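# Turn the camera's focus until the monitor shows one dot

## Task

Adjust the camera's focus until the circle of dots on the small monitor shrinks to one dot of the smallest possible size, sitting on the monitor's centre dot. At the end the camera and the monitor must both still stand upright on the table and face about the same way as at the start, or the task fails. The gripper must have released everything and moved away, and the focus must stay correct without the robot holding anything in place.

## Robot and tools

Robot: one Doosan M1013 arm with six joints (waist, shoulder, elbow, forearm roll, wrist pitch, wrist roll) and a Robotiq two-finger gripper with a 140 mm stroke. There is only one arm, so every command drives this single gripper.

Frames. The scene frame has its origin on the table surface directly beneath the arm base. +z is up, and +y is to the left when you face along +x. The base may be slightly tilted. Each result gives end_effector_position in metres, end_effector_quat_wxyz, and linear (m/s) and angular (rad/s) velocities in this frame. The reported position can be a little off, more so at long reach. end_effector_position is the point between the pads when they are shut. The gripper's own axes: the fingers point along +z, and they open and close along y. Shut fingertips extend about 33 mm past that point, fully open ones about 9 mm, and closing pushes the tips about 24 mm further out, so keep that clearance above surfaces.

execute_actions(actions). actions is a list of up to 15 actions. Each action is a table of 1 to 15 rows. Each row covers one control step of 1/30 s, and if the table has fewer than 15 rows, the last row repeats so the action always lasts 0.5 s. A row holds 9 numbers, each between -1 and 1: dx, dy, dz, rx, ry, rz, position, force_limit, speed. The first six are an offset, not a pose: they are measured in the gripper's own axes from the gripper's measured pose when that action began (for a call's first action, the pose in the latest result). Every row in an action refers to that same starting pose; rows do not add up. A value of 1.0 equals 0.6 m of translation or 180 degrees of rotation; rx, ry, rz form one rotation vector. position: +1 is fully open (140 mm), about -0.8 brings the pads together, -1 closes until something blocks them. force_limit: about 14 N at -1, 60 N at 0, 107 N at +1 for parts up to 40 mm wide. speed: pad gap changes at about 30 mm/s at -1, 140 at 0, 250 at +1. A row may carry 6 extra numbers from 0 to 1, one stiffness scale per joint in the order of the Joint positions line; it multiplies that joint's position gain until changed. An empty actions list just returns the state and the images from cam_high (896x504) and cam_wrist (504x504).

Each control step, the commanded pose is clipped to within 70 mm and 16 degrees of the measured one, so large offsets take several actions; after an action the arm only continues to the last clipped pose. The Hand target line shows where the controller is currently heading. A pose unreachable line means the clearance check (which treats the base mount as arm) altered or blocked the command.

move(target, speed, stop_force, blocking). target is one row like above (9 numbers, or 15 with stiffness); its six motion numbers are an offset in gripper axes from the pose in the latest result that reports one. The gripper travels a straight line toward it, taking 0.5 to 10 s; beyond 10 s it stops short. Finger numbers are sent at the start. speed is the top path speed in m/s, 0.002 to 0.5, default 0.25; rotation is capped at twice that in rad/s. The real motion can lag, wander or overshoot the speed, especially with the arm almost straight. The path ignores obstacles. stop_force (20 to 80 N, optional, not in the first 0.2 s) ends the path when the push against the motion, estimated from joint torques, exceeds the starting reading by that much for two steps; the gripper then steps back two control steps and holds. Pressing may briefly exceed stop_force, so approach very slowly; it is unreliable on moves that rotate, and must be left out when backing away from a contact. blocking=false returns after 0.5 s while the arm continues (not allowed with stop_force); until a result shows the move ended, other moves and actions are refused, so use wait(0) or stop. The result adds a move: line with the ending (done, off_target, moving, held, fault, contact, where contact takes priority) and limits (paced = the sent pose was clipped; held = a check blocked some steps, after which motion can jump fast), plus the remaining distance to target.

wait(seconds): 0 to 10, lets time pass with the last command held; returns early when a running move finishes. stop(): brakes the current move; it needs room, and fingers keep moving. zoom_image(camera, region): camera is cam_high or cam_wrist; region is [x0, y0, x1, y1] in image pixels from the top-left, at most 504 by 504. read_manual(section): only "licences". finished_scene(scene): pass the current scene number; it ends the scene for good, so check the monitor first.

Gripping: close with position -1 and confirm object_status 2. Codes: 0 moving, 1 blocked while opening, 2 blocked while closing, 3 reached target or pads met. position_measured is in counts, 3 open to 230 shut, not linear. To squeeze harder while at status 2, raise force_limit and change position by at least 0.01 (for example -1 to -0.98).

Hazards. An outside force of 144 N anywhere on the arm or held part, or a joint torque at its limit (waist and shoulder 302, elbow 142, wrist joints 40 N m), triggers a 10 s stop that skips the rest of the call. The arm is stiff: aiming even slightly past a firm contact can fault. MOTOR HOT warns of heating while holding loads; OVER-TEMPERATURE FAULT brakes the arm. Occasional tugs may disturb held or loose items. Never tip the camera or monitor, drop or knock anything off the table, or hit hard. The simulation keeps running while you think, with the robot holding its last command.

Each tool is called after "Request:" as a command line: name --argument value for each argument, lists and objects as JSON in quotes; but a table of rows of numbers goes row by row, as --pt "numbers of a row", without its own name.

## Session

Request:
execute_actions --actions '[]'

Scene clock: 0.00 s.
end_effector_position=(+0.7174, -0.6560, +0.2136) position_measured=3 object_status=3 end_effector_quat_wxyz=(-0.069, -0.458, +0.842, -0.276) end_effector_velocity=(-0.000, +0.000, -0.001) end_effector_angular_velocity=(+0.000, +0.000, -0.000)
Joint positions: [-0.623  0.534  1.439 -0.51   0.769  3.352]
Joint velocities: [-0.  0.  0. -0. -0.  0.]
Hand target: +0.717, -0.656, +0.214; -0.069, -0.458, +0.842, -0.276
Joint stiffness scale: [1. 1. 1. 1. 1. 1.]

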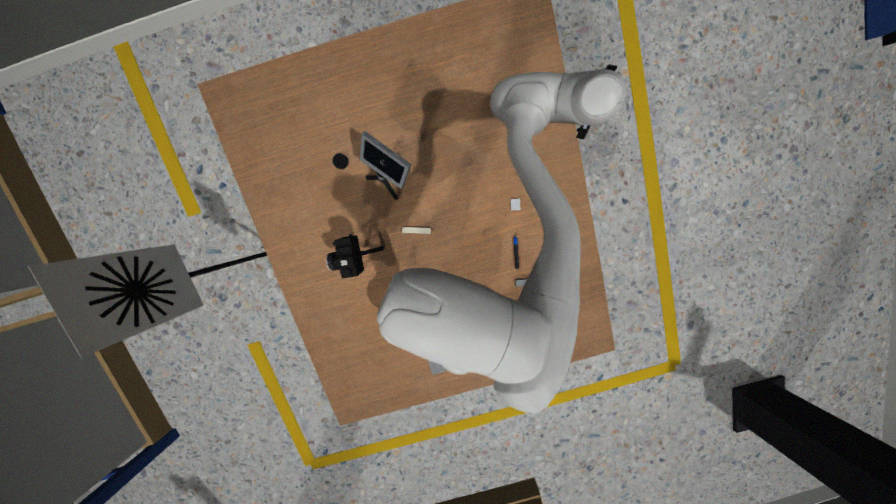

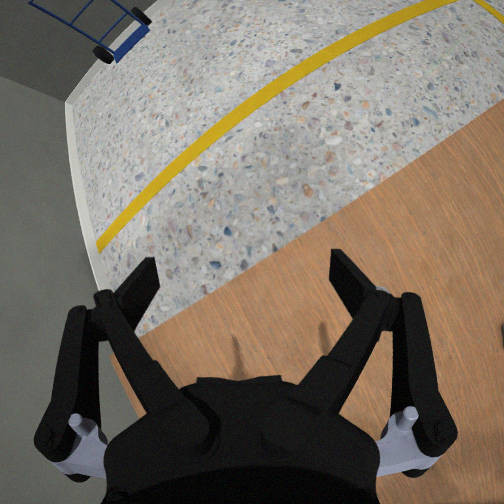

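Request:
zoom_image --camera "cam_high" --region '[300, 120, 480, 300]'

Region (300, 120, 480, 300) of cam_high's 896x504 image, scaled by 2.800, with more detail than that image has.

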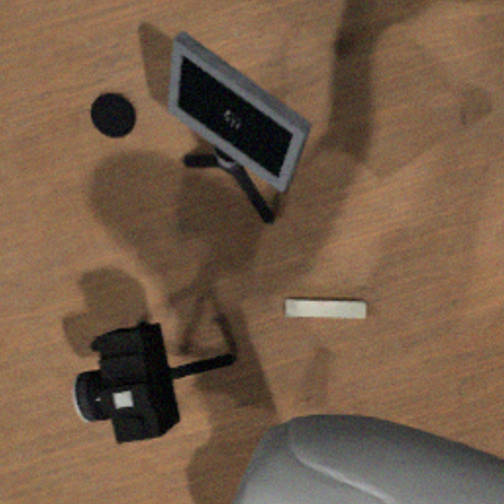

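Request:
move --target '[-0.205,0.46,-0.78,-0.044,0.091,-0.173,0.5,-0.6,0]' --speed 0.4

Request:
move --target '[-0.79,0.163,-0.673,0,0,0,0.5,-0.6,0]' --speed 0.4

Scene clock: 19.33 s.
end_effector_position=(+0.5037, -0.2002, +0.4503) position_measured=66 object_status=3 end_effector_quat_wxyz=(-0.284, -0.616, +0.691, -0.251) end_effector_velocity=(-0.001, +0.002, +0.001) end_effector_angular_velocity=(-0.002, +0.004, +0.000)
Joint positions: [ 0.03  -0.015  1.781 -0.772  1.519  3.345]
Joint velocities: [ 0.004 -0.    -0.    -0.001  0.006 -0.001]
Hand target: +0.501, -0.200, +0.450; -0.289, -0.618, +0.687, -0.251
Off the commanded pose: 0.004 m, 1 deg.
Joint stiffness scale: [1. 1. 1. 1. 1. 1.]
move: off_target

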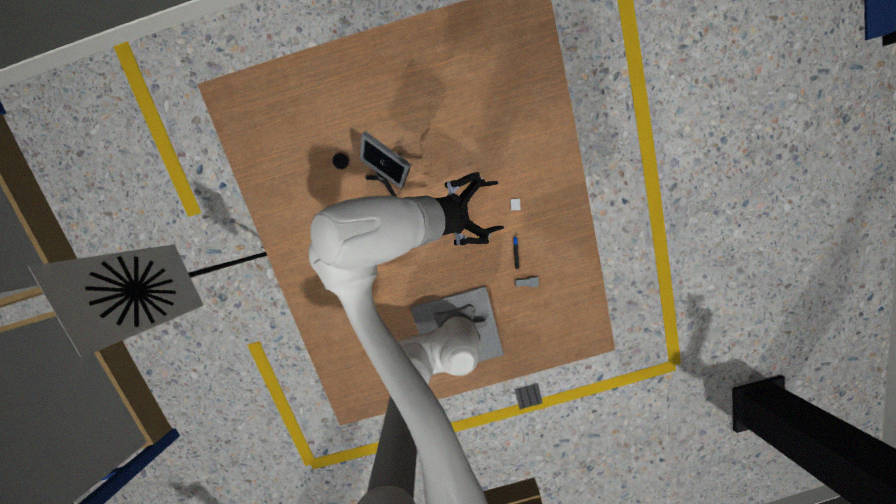

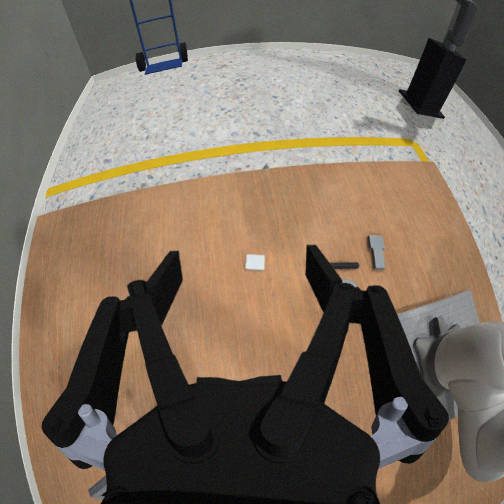

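Scene clock: 21.53 s.
end_effector_position=(+0.4803, +0.4245, +0.4054) position_measured=66 object_status=3 end_effector_quat_wxyz=(-0.284, -0.617, +0.689, -0.252) end_effector_velocity=(+0.000, +0.001, +0.000) end_effector_angular_velocity=(-0.001, +0.000, -0.002)
Joint positions: [ 0.901  0.471  1.255 -0.452  2.064  4.032]
Joint velocities: [ 0.001  0.003 -0.004  0.001  0.003  0.001]
Hand target: +0.479, +0.429, +0.406; -0.283, -0.616, +0.691, -0.250
Off the commanded pose: 0.004 m, 0 deg.
Joint stiffness scale: [1. 1. 1. 1. 1. 1.]
move: off_target

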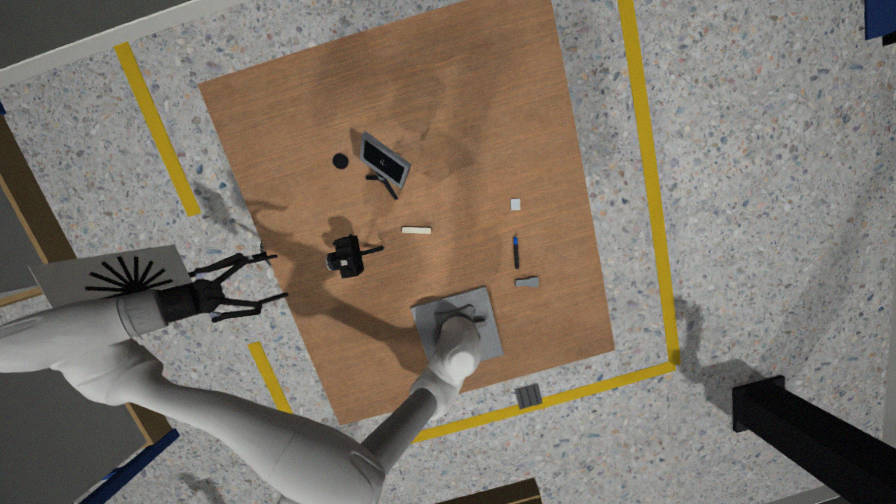

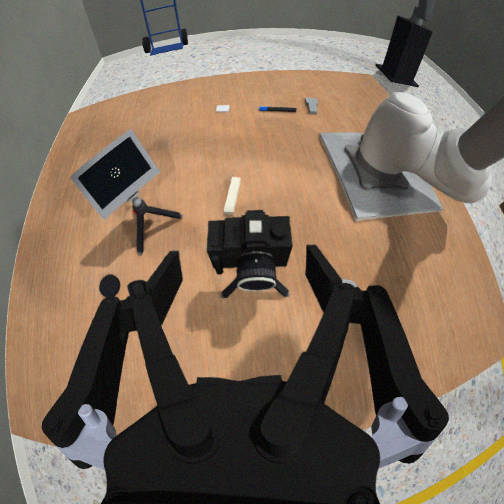

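Request:
move --target '[-0.178,0.027,0.22,0,0,0,0.4,-0.6,0]' --speed 0.2

Request:
zoom_image --camera "cam_wrist" --region '[140, 120, 340, 320]'

Request:
zoom_image --camera "cam_wrist" --region '[20, 40, 180, 180]'

Scene clock: 29.33 s.
end_effector_position=(+0.4658, +0.4090, +0.2417) position_measured=78 object_status=3 end_effector_quat_wxyz=(-0.282, -0.617, +0.689, -0.254) end_effector_velocity=(-0.000, +0.000, -0.002) end_effector_angular_velocity=(+0.003, -0.002, +0.001)
Joint positions: [ 0.905  0.512  1.497 -0.408  1.803  4.163]
Joint velocities: [ 0.001 -0.001  0.003  0.001 -0.005  0.002]
Hand target: +0.462, +0.409, +0.237; -0.284, -0.617, +0.689, -0.252
Off the commanded pose: 0.007 m, 0 deg.
Joint stiffness scale: [1. 1. 1. 1. 1. 1.]
move: off_target

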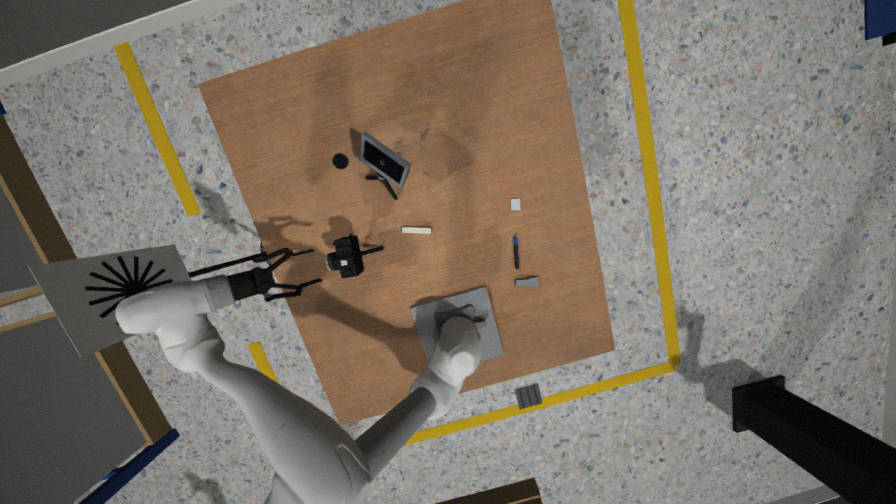

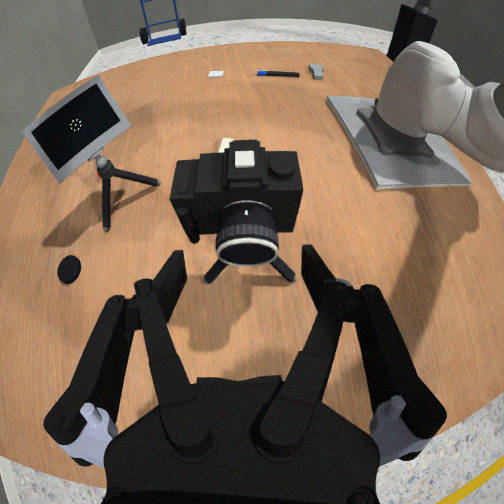

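Region (140, 120, 340, 320) of cam_wrist's 504x504 image, scaled by 2.520, with more detail than that image has.

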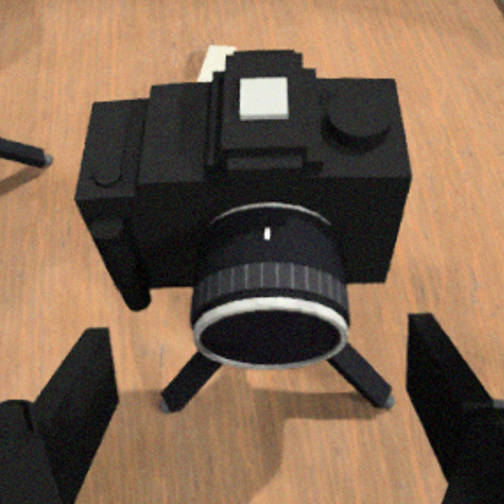

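Region (20, 40, 180, 180) of cam_wrist's 504x504 image, scaled by 3.150, with more detail than that image has; it fills the top 441 rows of this view, and the rest is white.

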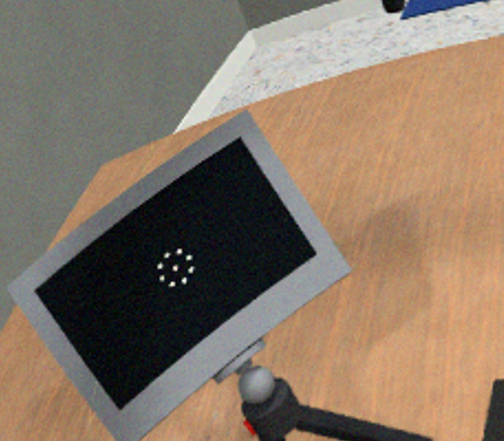

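Request:
move --target '[-0.007,0.008,0.108,0,0,0,0.2,-0.6,-0.5]' --speed 0.06

Request:
zoom_image --camera "cam_wrist" --region '[140, 150, 340, 350]'

Request:
zoom_image --camera "cam_high" --region '[270, 213, 390, 303]'

Scene clock: 39.33 s.
end_effector_position=(+0.4553, +0.3716, +0.1933) position_measured=104 object_status=3 end_effector_quat_wxyz=(-0.283, -0.619, +0.689, -0.250) end_effector_velocity=(+0.000, -0.001, -0.001) end_effector_angular_velocity=(+0.002, -0.002, -0.000)
Joint positions: [ 0.883  0.497  1.618 -0.409  1.697  4.182]
Joint velocities: [-0.001 -0.001  0.003 -0.    -0.004  0.002]
Hand target: +0.456, +0.367, +0.193; -0.282, -0.617, +0.689, -0.254
Off the commanded pose: 0.005 m, 0 deg.
Joint stiffness scale: [1. 1. 1. 1. 1. 1.]
move: off_target

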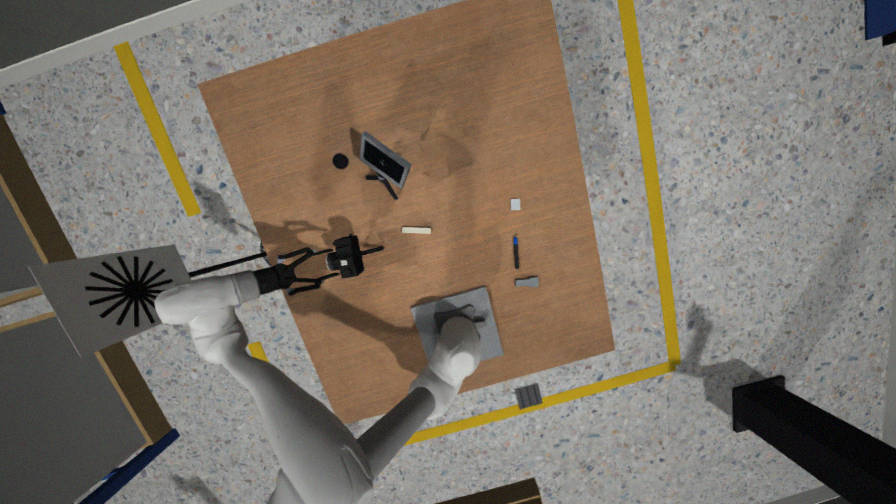

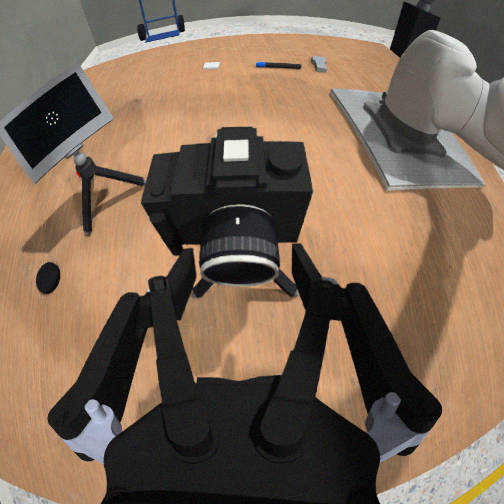

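Region (140, 150, 340, 350) of cam_wrist's 504x504 image, scaled by 2.520, with more detail than that image has.

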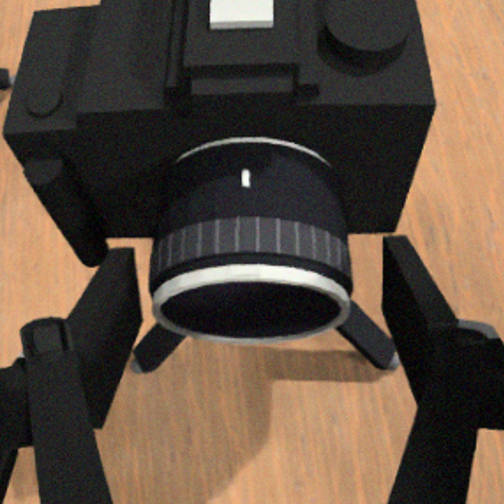

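Region (270, 213, 390, 303) of cam_high's 896x504 image, scaled by 4.200, with more detail than that image has; it fills the top 378 rows of this view, and the rest is white.

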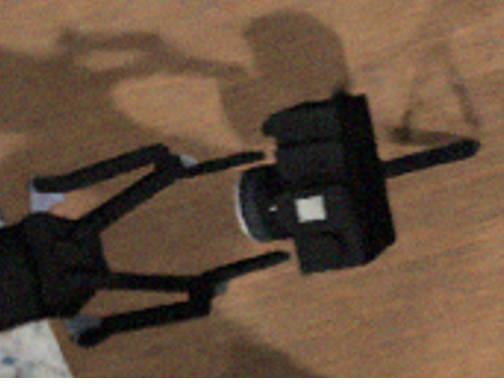

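Request:
move --target '[0.017,-0.008,0.017,0,0,0,0.12,-0.6,-1]' --speed 0.03

Request:
zoom_image --camera "cam_wrist" --region '[140, 150, 340, 350]'

Scene clock: 44.27 s.
end_effector_position=(+0.4575, +0.3613, +0.1937) position_measured=114 object_status=3 end_effector_quat_wxyz=(-0.282, -0.617, +0.691, -0.248) end_effector_velocity=(+0.001, -0.001, -0.000) end_effector_angular_velocity=(+0.001, -0.000, +0.001)
Joint positions: [ 0.87   0.486  1.632 -0.411  1.688  4.178]
Joint velocities: [-0.001 -0.001  0.002 -0.001 -0.002 -0.001]
Hand target: +0.459, +0.357, +0.193; -0.283, -0.619, +0.689, -0.250
Off the commanded pose: 0.005 m, 0 deg.
Joint stiffness scale: [1. 1. 1. 1. 1. 1.]
move: off_target

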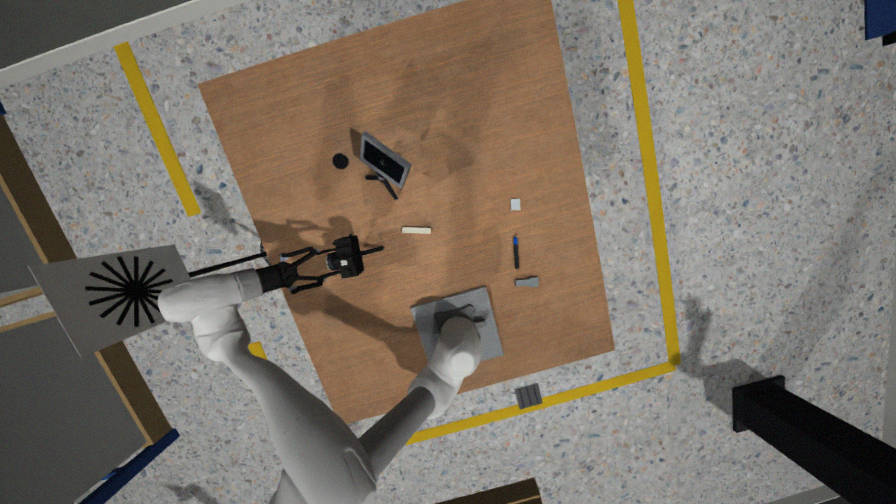

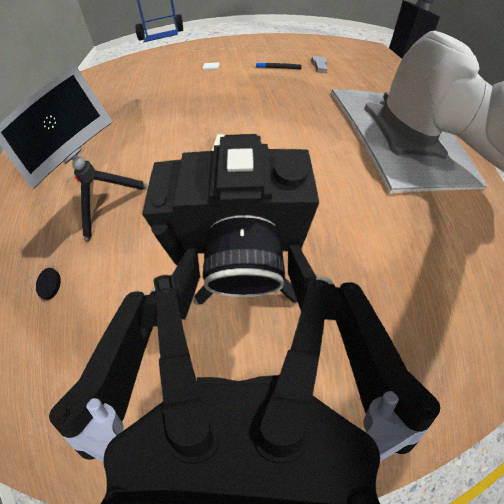

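Region (140, 150, 340, 350) of cam_wrist's 504x504 image, scaled by 2.520, with more detail than that image has.

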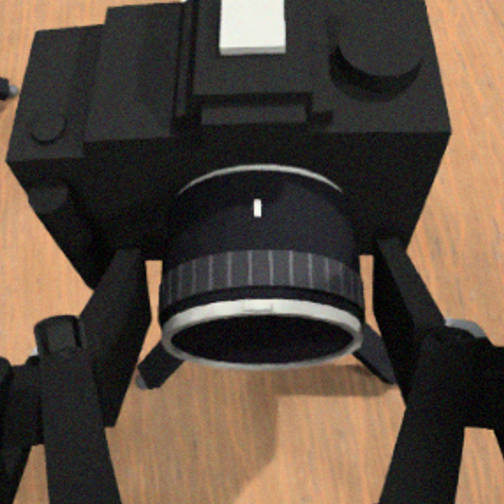

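Request:
move --target '[0,0,0,0,0,0,-1,-0.6,-0.8]'

Request:
move --target '[-0.001,0.011,0.001,0.059,0,0.059,-1,-0.6,-0.8]' --speed 0.15

Request:
zoom_image --camera "cam_wrist" --region '[0, 60, 160, 220]'

Scene clock: 51.63 s.
end_effector_position=(+0.4576, +0.3612, +0.1936) position_measured=132 object_status=2 end_effector_quat_wxyz=(-0.282, -0.617, +0.691, -0.248) end_effector_velocity=(+0.001, +0.000, +0.001) end_effector_angular_velocity=(+0.002, -0.001, -0.000)
Joint positions: [ 0.87   0.486  1.632 -0.412  1.688  4.177]
Joint velocities: [-0.    -0.001 -0.001  0.    -0.     0.   ]
Hand target: +0.458, +0.361, +0.194; -0.282, -0.617, +0.691, -0.248
Off the commanded pose: 0.000 m, 0 deg.
Joint stiffness scale: [1. 1. 1. 1. 1. 1.]
move: done

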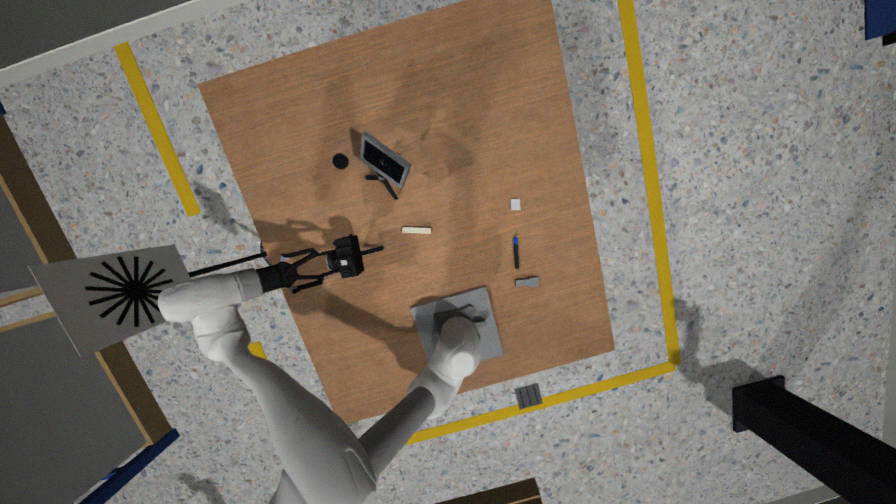

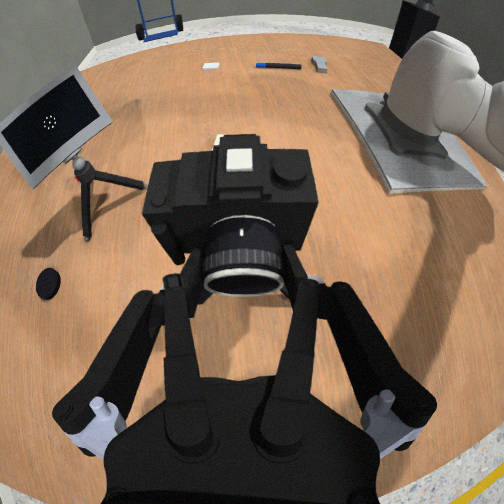

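Scene clock: 52.90 s.
end_effector_position=(+0.4525, +0.3633, +0.1933) position_measured=132 object_status=2 end_effector_quat_wxyz=(-0.202, -0.575, +0.720, -0.333) end_effector_velocity=(+0.000, +0.000, +0.000) end_effector_angular_velocity=(-0.000, -0.010, -0.001)
Joint positions: [ 0.942  0.448  1.706 -0.53   1.61   4.419]
Joint velocities: [ 0.003 -0.001  0.002 -0.005 -0.002  0.01 ]
Hand target: +0.451, +0.362, +0.193; -0.200, -0.574, +0.719, -0.336
Off the commanded pose: 0.002 m, 0 deg.
Joint stiffness scale: [1. 1. 1. 1. 1. 1.]
move: done

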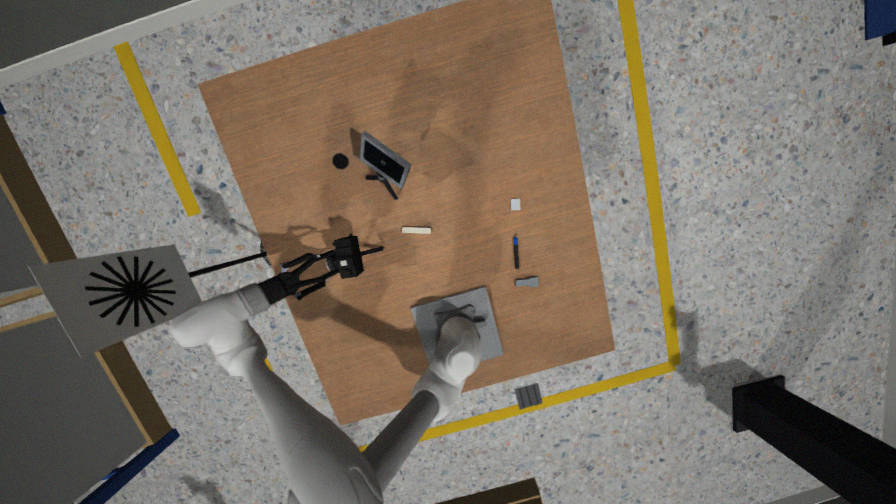

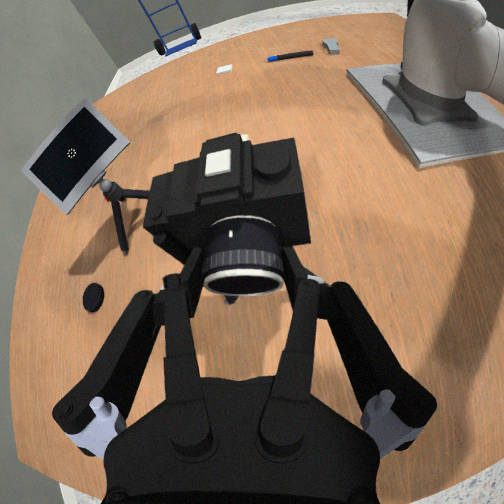

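Region (0, 60, 160, 220) of cam_wrist's 504x504 image, scaled by 3.150, with more detail than that image has.

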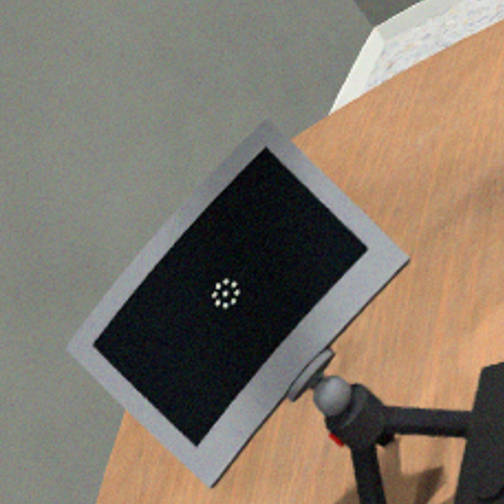

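Request:
move --target '[-0.002,0.015,0.002,0.079,0,0.079,-1,-0.6,-0.8]' --speed 0.15

Request:
zoom_image --camera "cam_wrist" --region '[50, 120, 170, 240]'

Scene clock: 57.80 s.
end_effector_position=(+0.4457, +0.3649, +0.1916) position_measured=132 object_status=2 end_effector_quat_wxyz=(-0.089, -0.502, +0.740, -0.440) end_effector_velocity=(+0.000, +0.001, +0.001) end_effector_angular_velocity=(+0.002, -0.012, -0.002)
Joint positions: [ 1.041  0.436  1.8   -0.711  1.564  4.778]
Joint velocities: [ 0.002 -0.     0.    -0.005  0.     0.012]
Hand target: +0.444, +0.364, +0.189; -0.087, -0.502, +0.739, -0.442
Off the commanded pose: 0.003 m, 0 deg.
Joint stiffness scale: [1. 1. 1. 1. 1. 1.]
move: done

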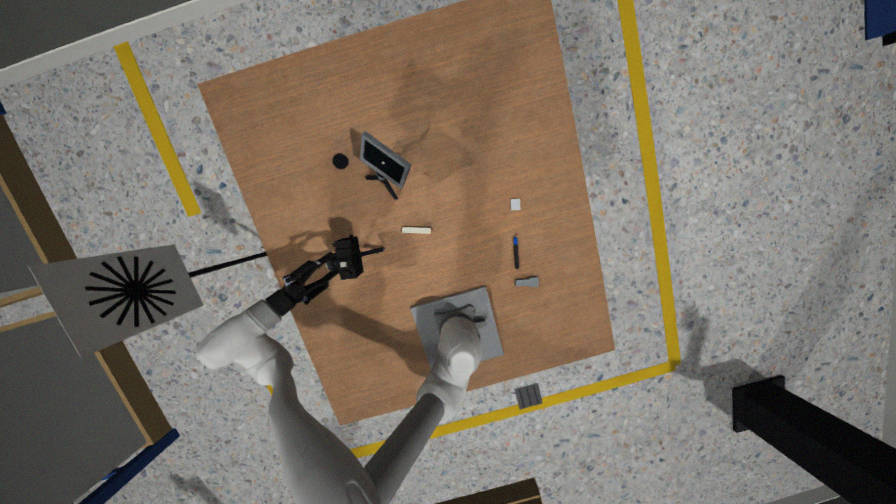

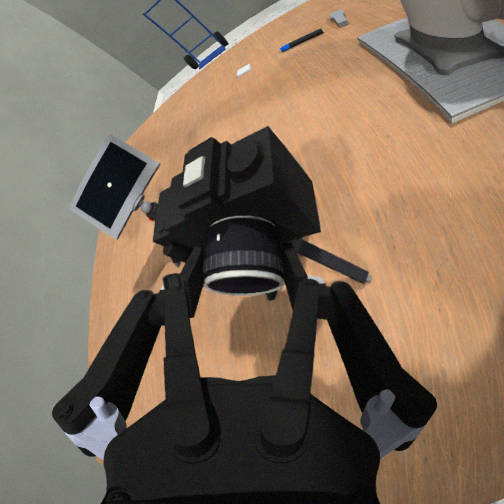

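Region (50, 120, 170, 240) of cam_wrist's 504x504 image, scaled by 4.200, with more detail than that image has.

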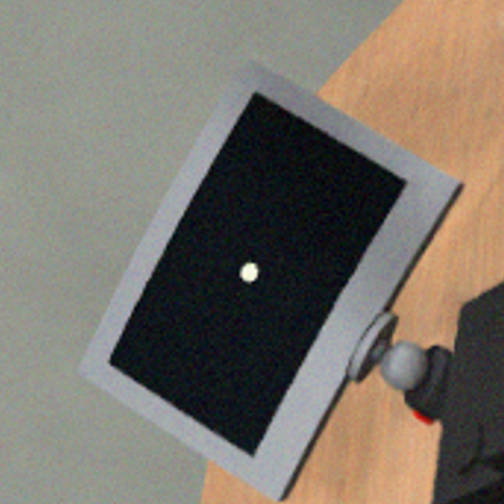

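Request:
move --target '[0,0.008,0,0.035,0,0.035,-1,-0.6,-0.8]' --speed 0.08

Request:
zoom_image --camera "cam_wrist" --region '[80, 150, 170, 240]'

Request:
zoom_image --camera "cam_high" --region '[363, 143, 403, 183]'

Scene clock: 65.57 s.
end_effector_position=(+0.4432, +0.3679, +0.1905) position_measured=132 object_status=2 end_effector_quat_wxyz=(-0.037, -0.465, +0.744, -0.479) end_effector_velocity=(+0.001, +0.000, +0.000) end_effector_angular_velocity=(-0.000, -0.013, +0.000)
Joint positions: [ 1.081  0.446  1.832 -0.785  1.563  4.941]
Joint velocities: [ 0.003  0.001  0.002 -0.007  0.     0.013]
Hand target: +0.442, +0.365, +0.189; -0.037, -0.464, +0.741, -0.484
Off the commanded pose: 0.003 m, 1 deg.
Joint stiffness scale: [1. 1. 1. 1. 1. 1.]
move: done

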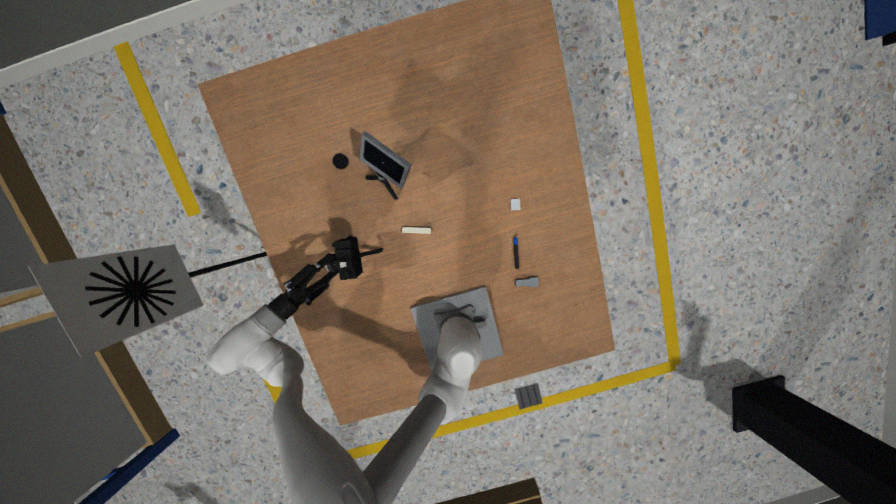

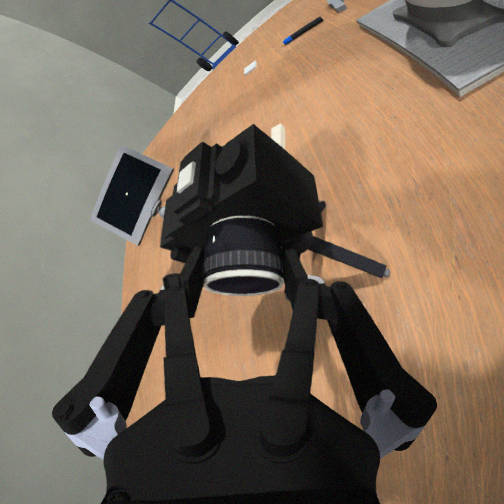

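Region (80, 150, 170, 240) of cam_wrist's 504x504 image, scaled by 5.600, with more detail than that image has.

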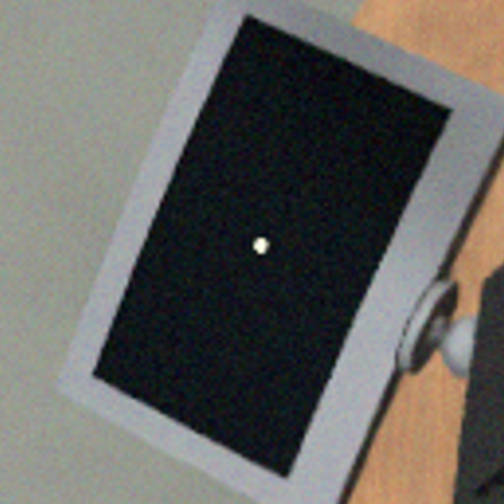

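Region (363, 143, 403, 183) of cam_high's 896x504 image, scaled by 12.600, with more detail than that image has.

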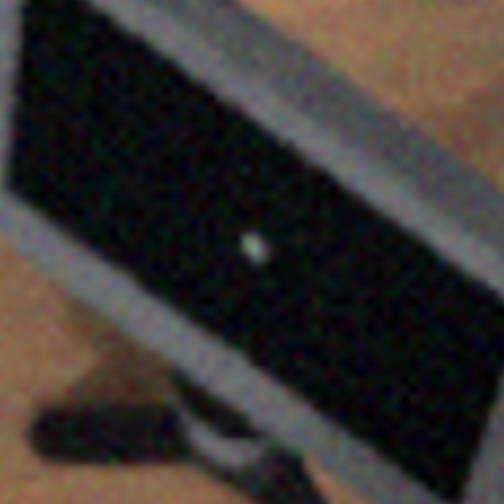

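15/390 ≈ .038; about 4° more.

Request:
move --target '[0.002,0.004,0.002,0.017,0,0.017,-1,-0.6,-0.8]' --speed 0.04

Request:
zoom_image --camera "cam_wrist" --region '[90, 150, 180, 240]'

Scene clock: 69.93 s.
end_effector_position=(+0.4426, +0.3686, +0.1899) position_measured=132 object_status=2 end_effector_quat_wxyz=(-0.012, -0.447, +0.745, -0.495) end_effector_velocity=(-0.000, -0.001, -0.001) end_effector_angular_velocity=(-0.002, -0.008, -0.001)
Joint positions: [ 1.097  0.451  1.846 -0.818  1.565  5.017]
Joint velocities: [ 0.002  0.002  0.003 -0.004  0.001  0.01 ]
Hand target: +0.441, +0.367, +0.189; -0.012, -0.446, +0.743, -0.500
Off the commanded pose: 0.003 m, 1 deg.
Joint stiffness scale: [1. 1. 1. 1. 1. 1.]
move: done

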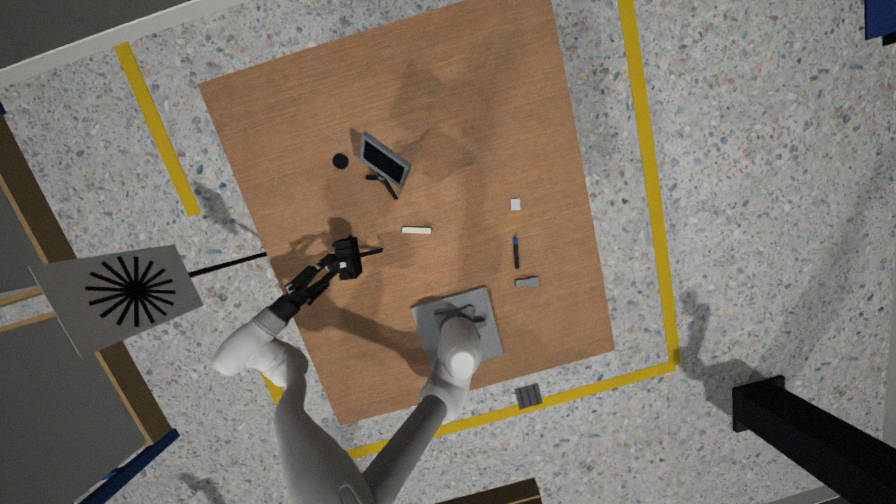

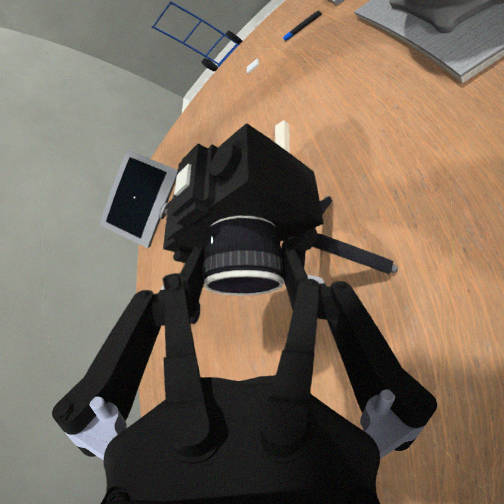

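Region (90, 150, 180, 240) of cam_wrist's 504x504 image, scaled by 5.600, with more detail than that image has.

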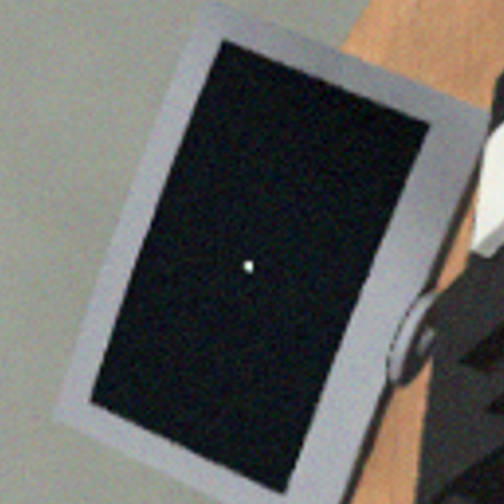

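Request:
move --target '[0,0,0,0,0,0,0.15,-0.6,-1]'

Request:
zoom_image --camera "cam_wrist" --region '[115, 177, 155, 217]'

Scene clock: 74.87 s.
end_effector_position=(+0.4426, +0.3686, +0.1899) position_measured=110 object_status=3 end_effector_quat_wxyz=(-0.012, -0.446, +0.745, -0.495) end_effector_velocity=(+0.000, +0.000, +0.000) end_effector_angular_velocity=(+0.001, -0.000, +0.001)
Joint positions: [ 1.097  0.451  1.846 -0.819  1.565  5.018]
Joint velocities: [ 0.    -0.    -0.001 -0.    -0.     0.   ]
Hand target: +0.443, +0.369, +0.190; -0.012, -0.447, +0.745, -0.495
Off the commanded pose: 0.000 m, 0 deg.
Joint stiffness scale: [1. 1. 1. 1. 1. 1.]
move: done

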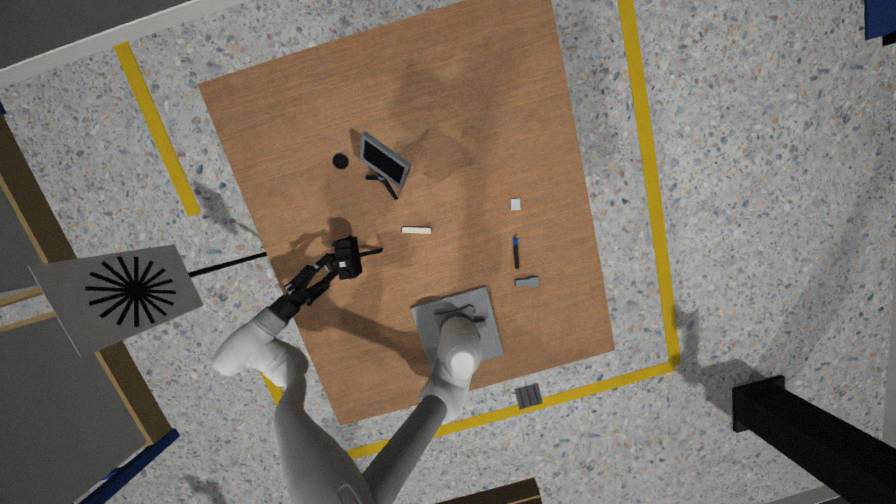

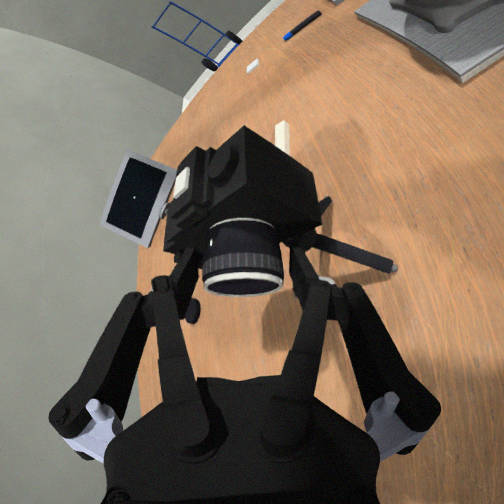

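Region (115, 177, 155, 217) of cam_wrist's 504x504 image, scaled by 12.600, with more detail than that image has.

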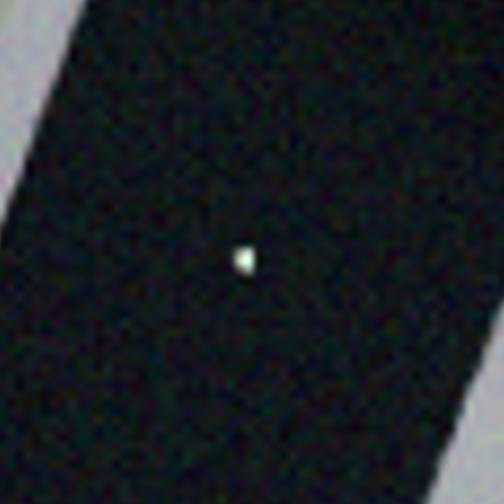

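Request:
move --target '[0,0,0,0,0,0,-1,-0.6,-1]'

Request:
zoom_image --camera "cam_high" --region '[363, 143, 403, 183]'

Request:
move --target '[0.001,0.002,0.001,0.009,0,0.009,-1,-0.6,-0.8]' --speed 0.03

Request:
zoom_image --camera "cam_wrist" --region '[117, 177, 157, 217]'

Request:
zoom_image --camera "cam_high" --region '[363, 143, 403, 183]'

Scene clock: 90.50 s.
end_effector_position=(+0.4426, +0.3686, +0.1899) position_measured=132 object_status=2 end_effector_quat_wxyz=(-0.012, -0.446, +0.745, -0.495) end_effector_velocity=(-0.000, -0.000, -0.000) end_effector_angular_velocity=(-0.000, +0.000, +0.000)
Joint positions: [ 1.097  0.451  1.846 -0.819  1.565  5.018]
Joint velocities: [ 0. -0.  0.  0. -0. -0.]
Hand target: +0.443, +0.369, +0.190; -0.012, -0.446, +0.745, -0.495
Off the commanded pose: 0.000 m, 0 deg.
Joint stiffness scale: [1. 1. 1. 1. 1. 1.]
move: done

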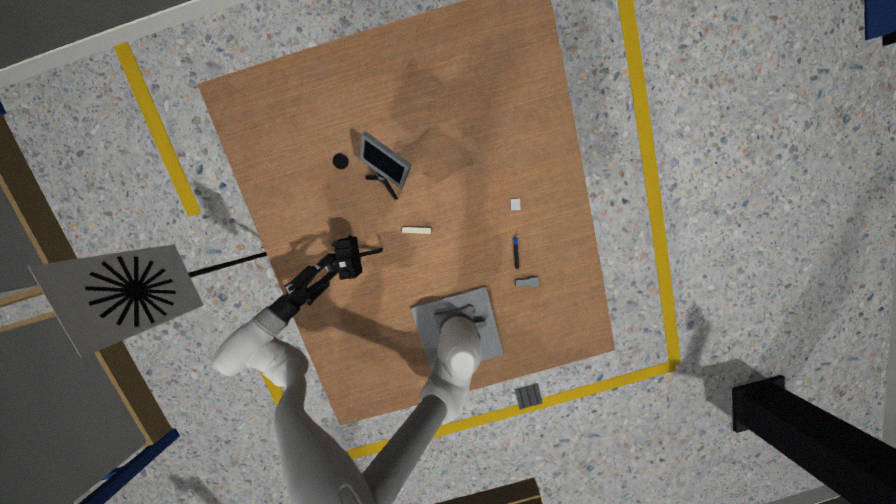

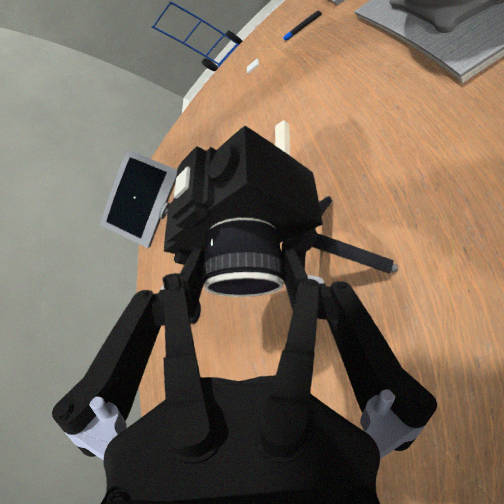

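Region (363, 143, 403, 183) of cam_high's 896x504 image, scaled by 12.600, with more detail than that image has.

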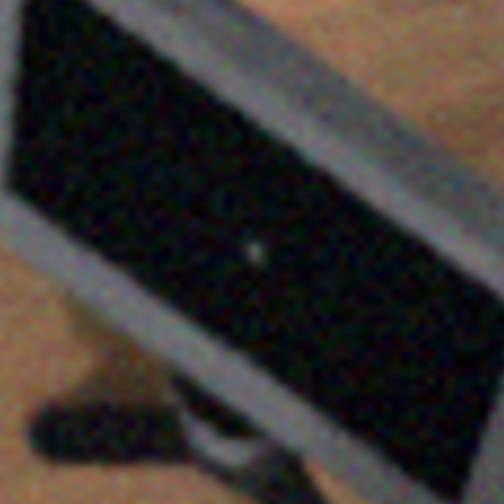

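Scene clock: 91.40 s.
end_effector_position=(+0.4427, +0.3696, +0.1899) position_measured=132 object_status=2 end_effector_quat_wxyz=(+0.000, -0.436, +0.747, -0.501) end_effector_velocity=(+0.000, +0.000, -0.001) end_effector_angular_velocity=(-0.001, -0.006, -0.000)
Joint positions: [ 1.103  0.454  1.851 -0.832  1.566  5.056]
Joint velocities: [ 0.001  0.002  0.001 -0.003  0.001  0.007]
Hand target: +0.442, +0.368, +0.189; +0.001, -0.436, +0.744, -0.506
Off the commanded pose: 0.002 m, 1 deg.
Joint stiffness scale: [1. 1. 1. 1. 1. 1.]
move: done

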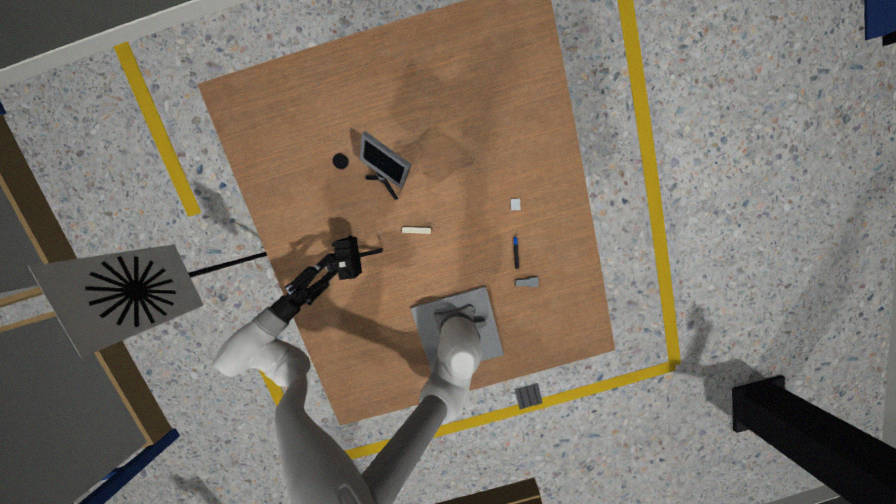

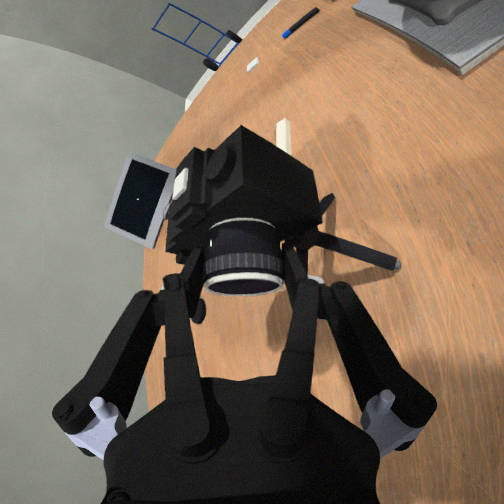

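Region (117, 177, 157, 217) of cam_wrist's 504x504 image, scaled by 12.600, with more detail than that image has.

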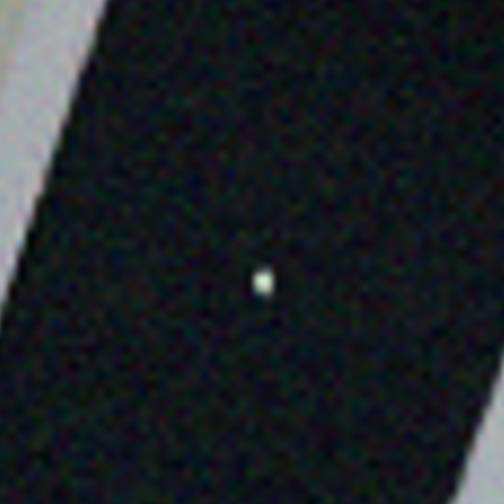

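Region (363, 143, 403, 183) of cam_high's 896x504 image, scaled by 12.600, with more detail than that image has.

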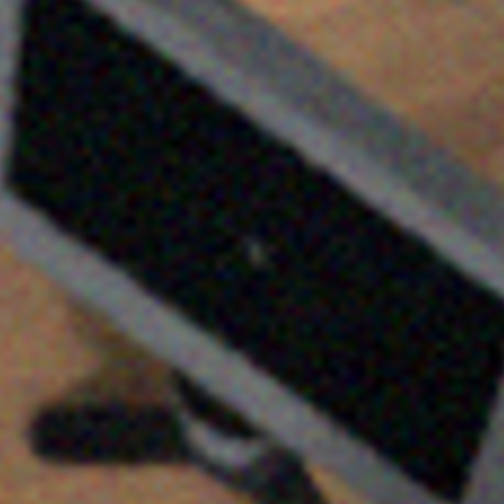

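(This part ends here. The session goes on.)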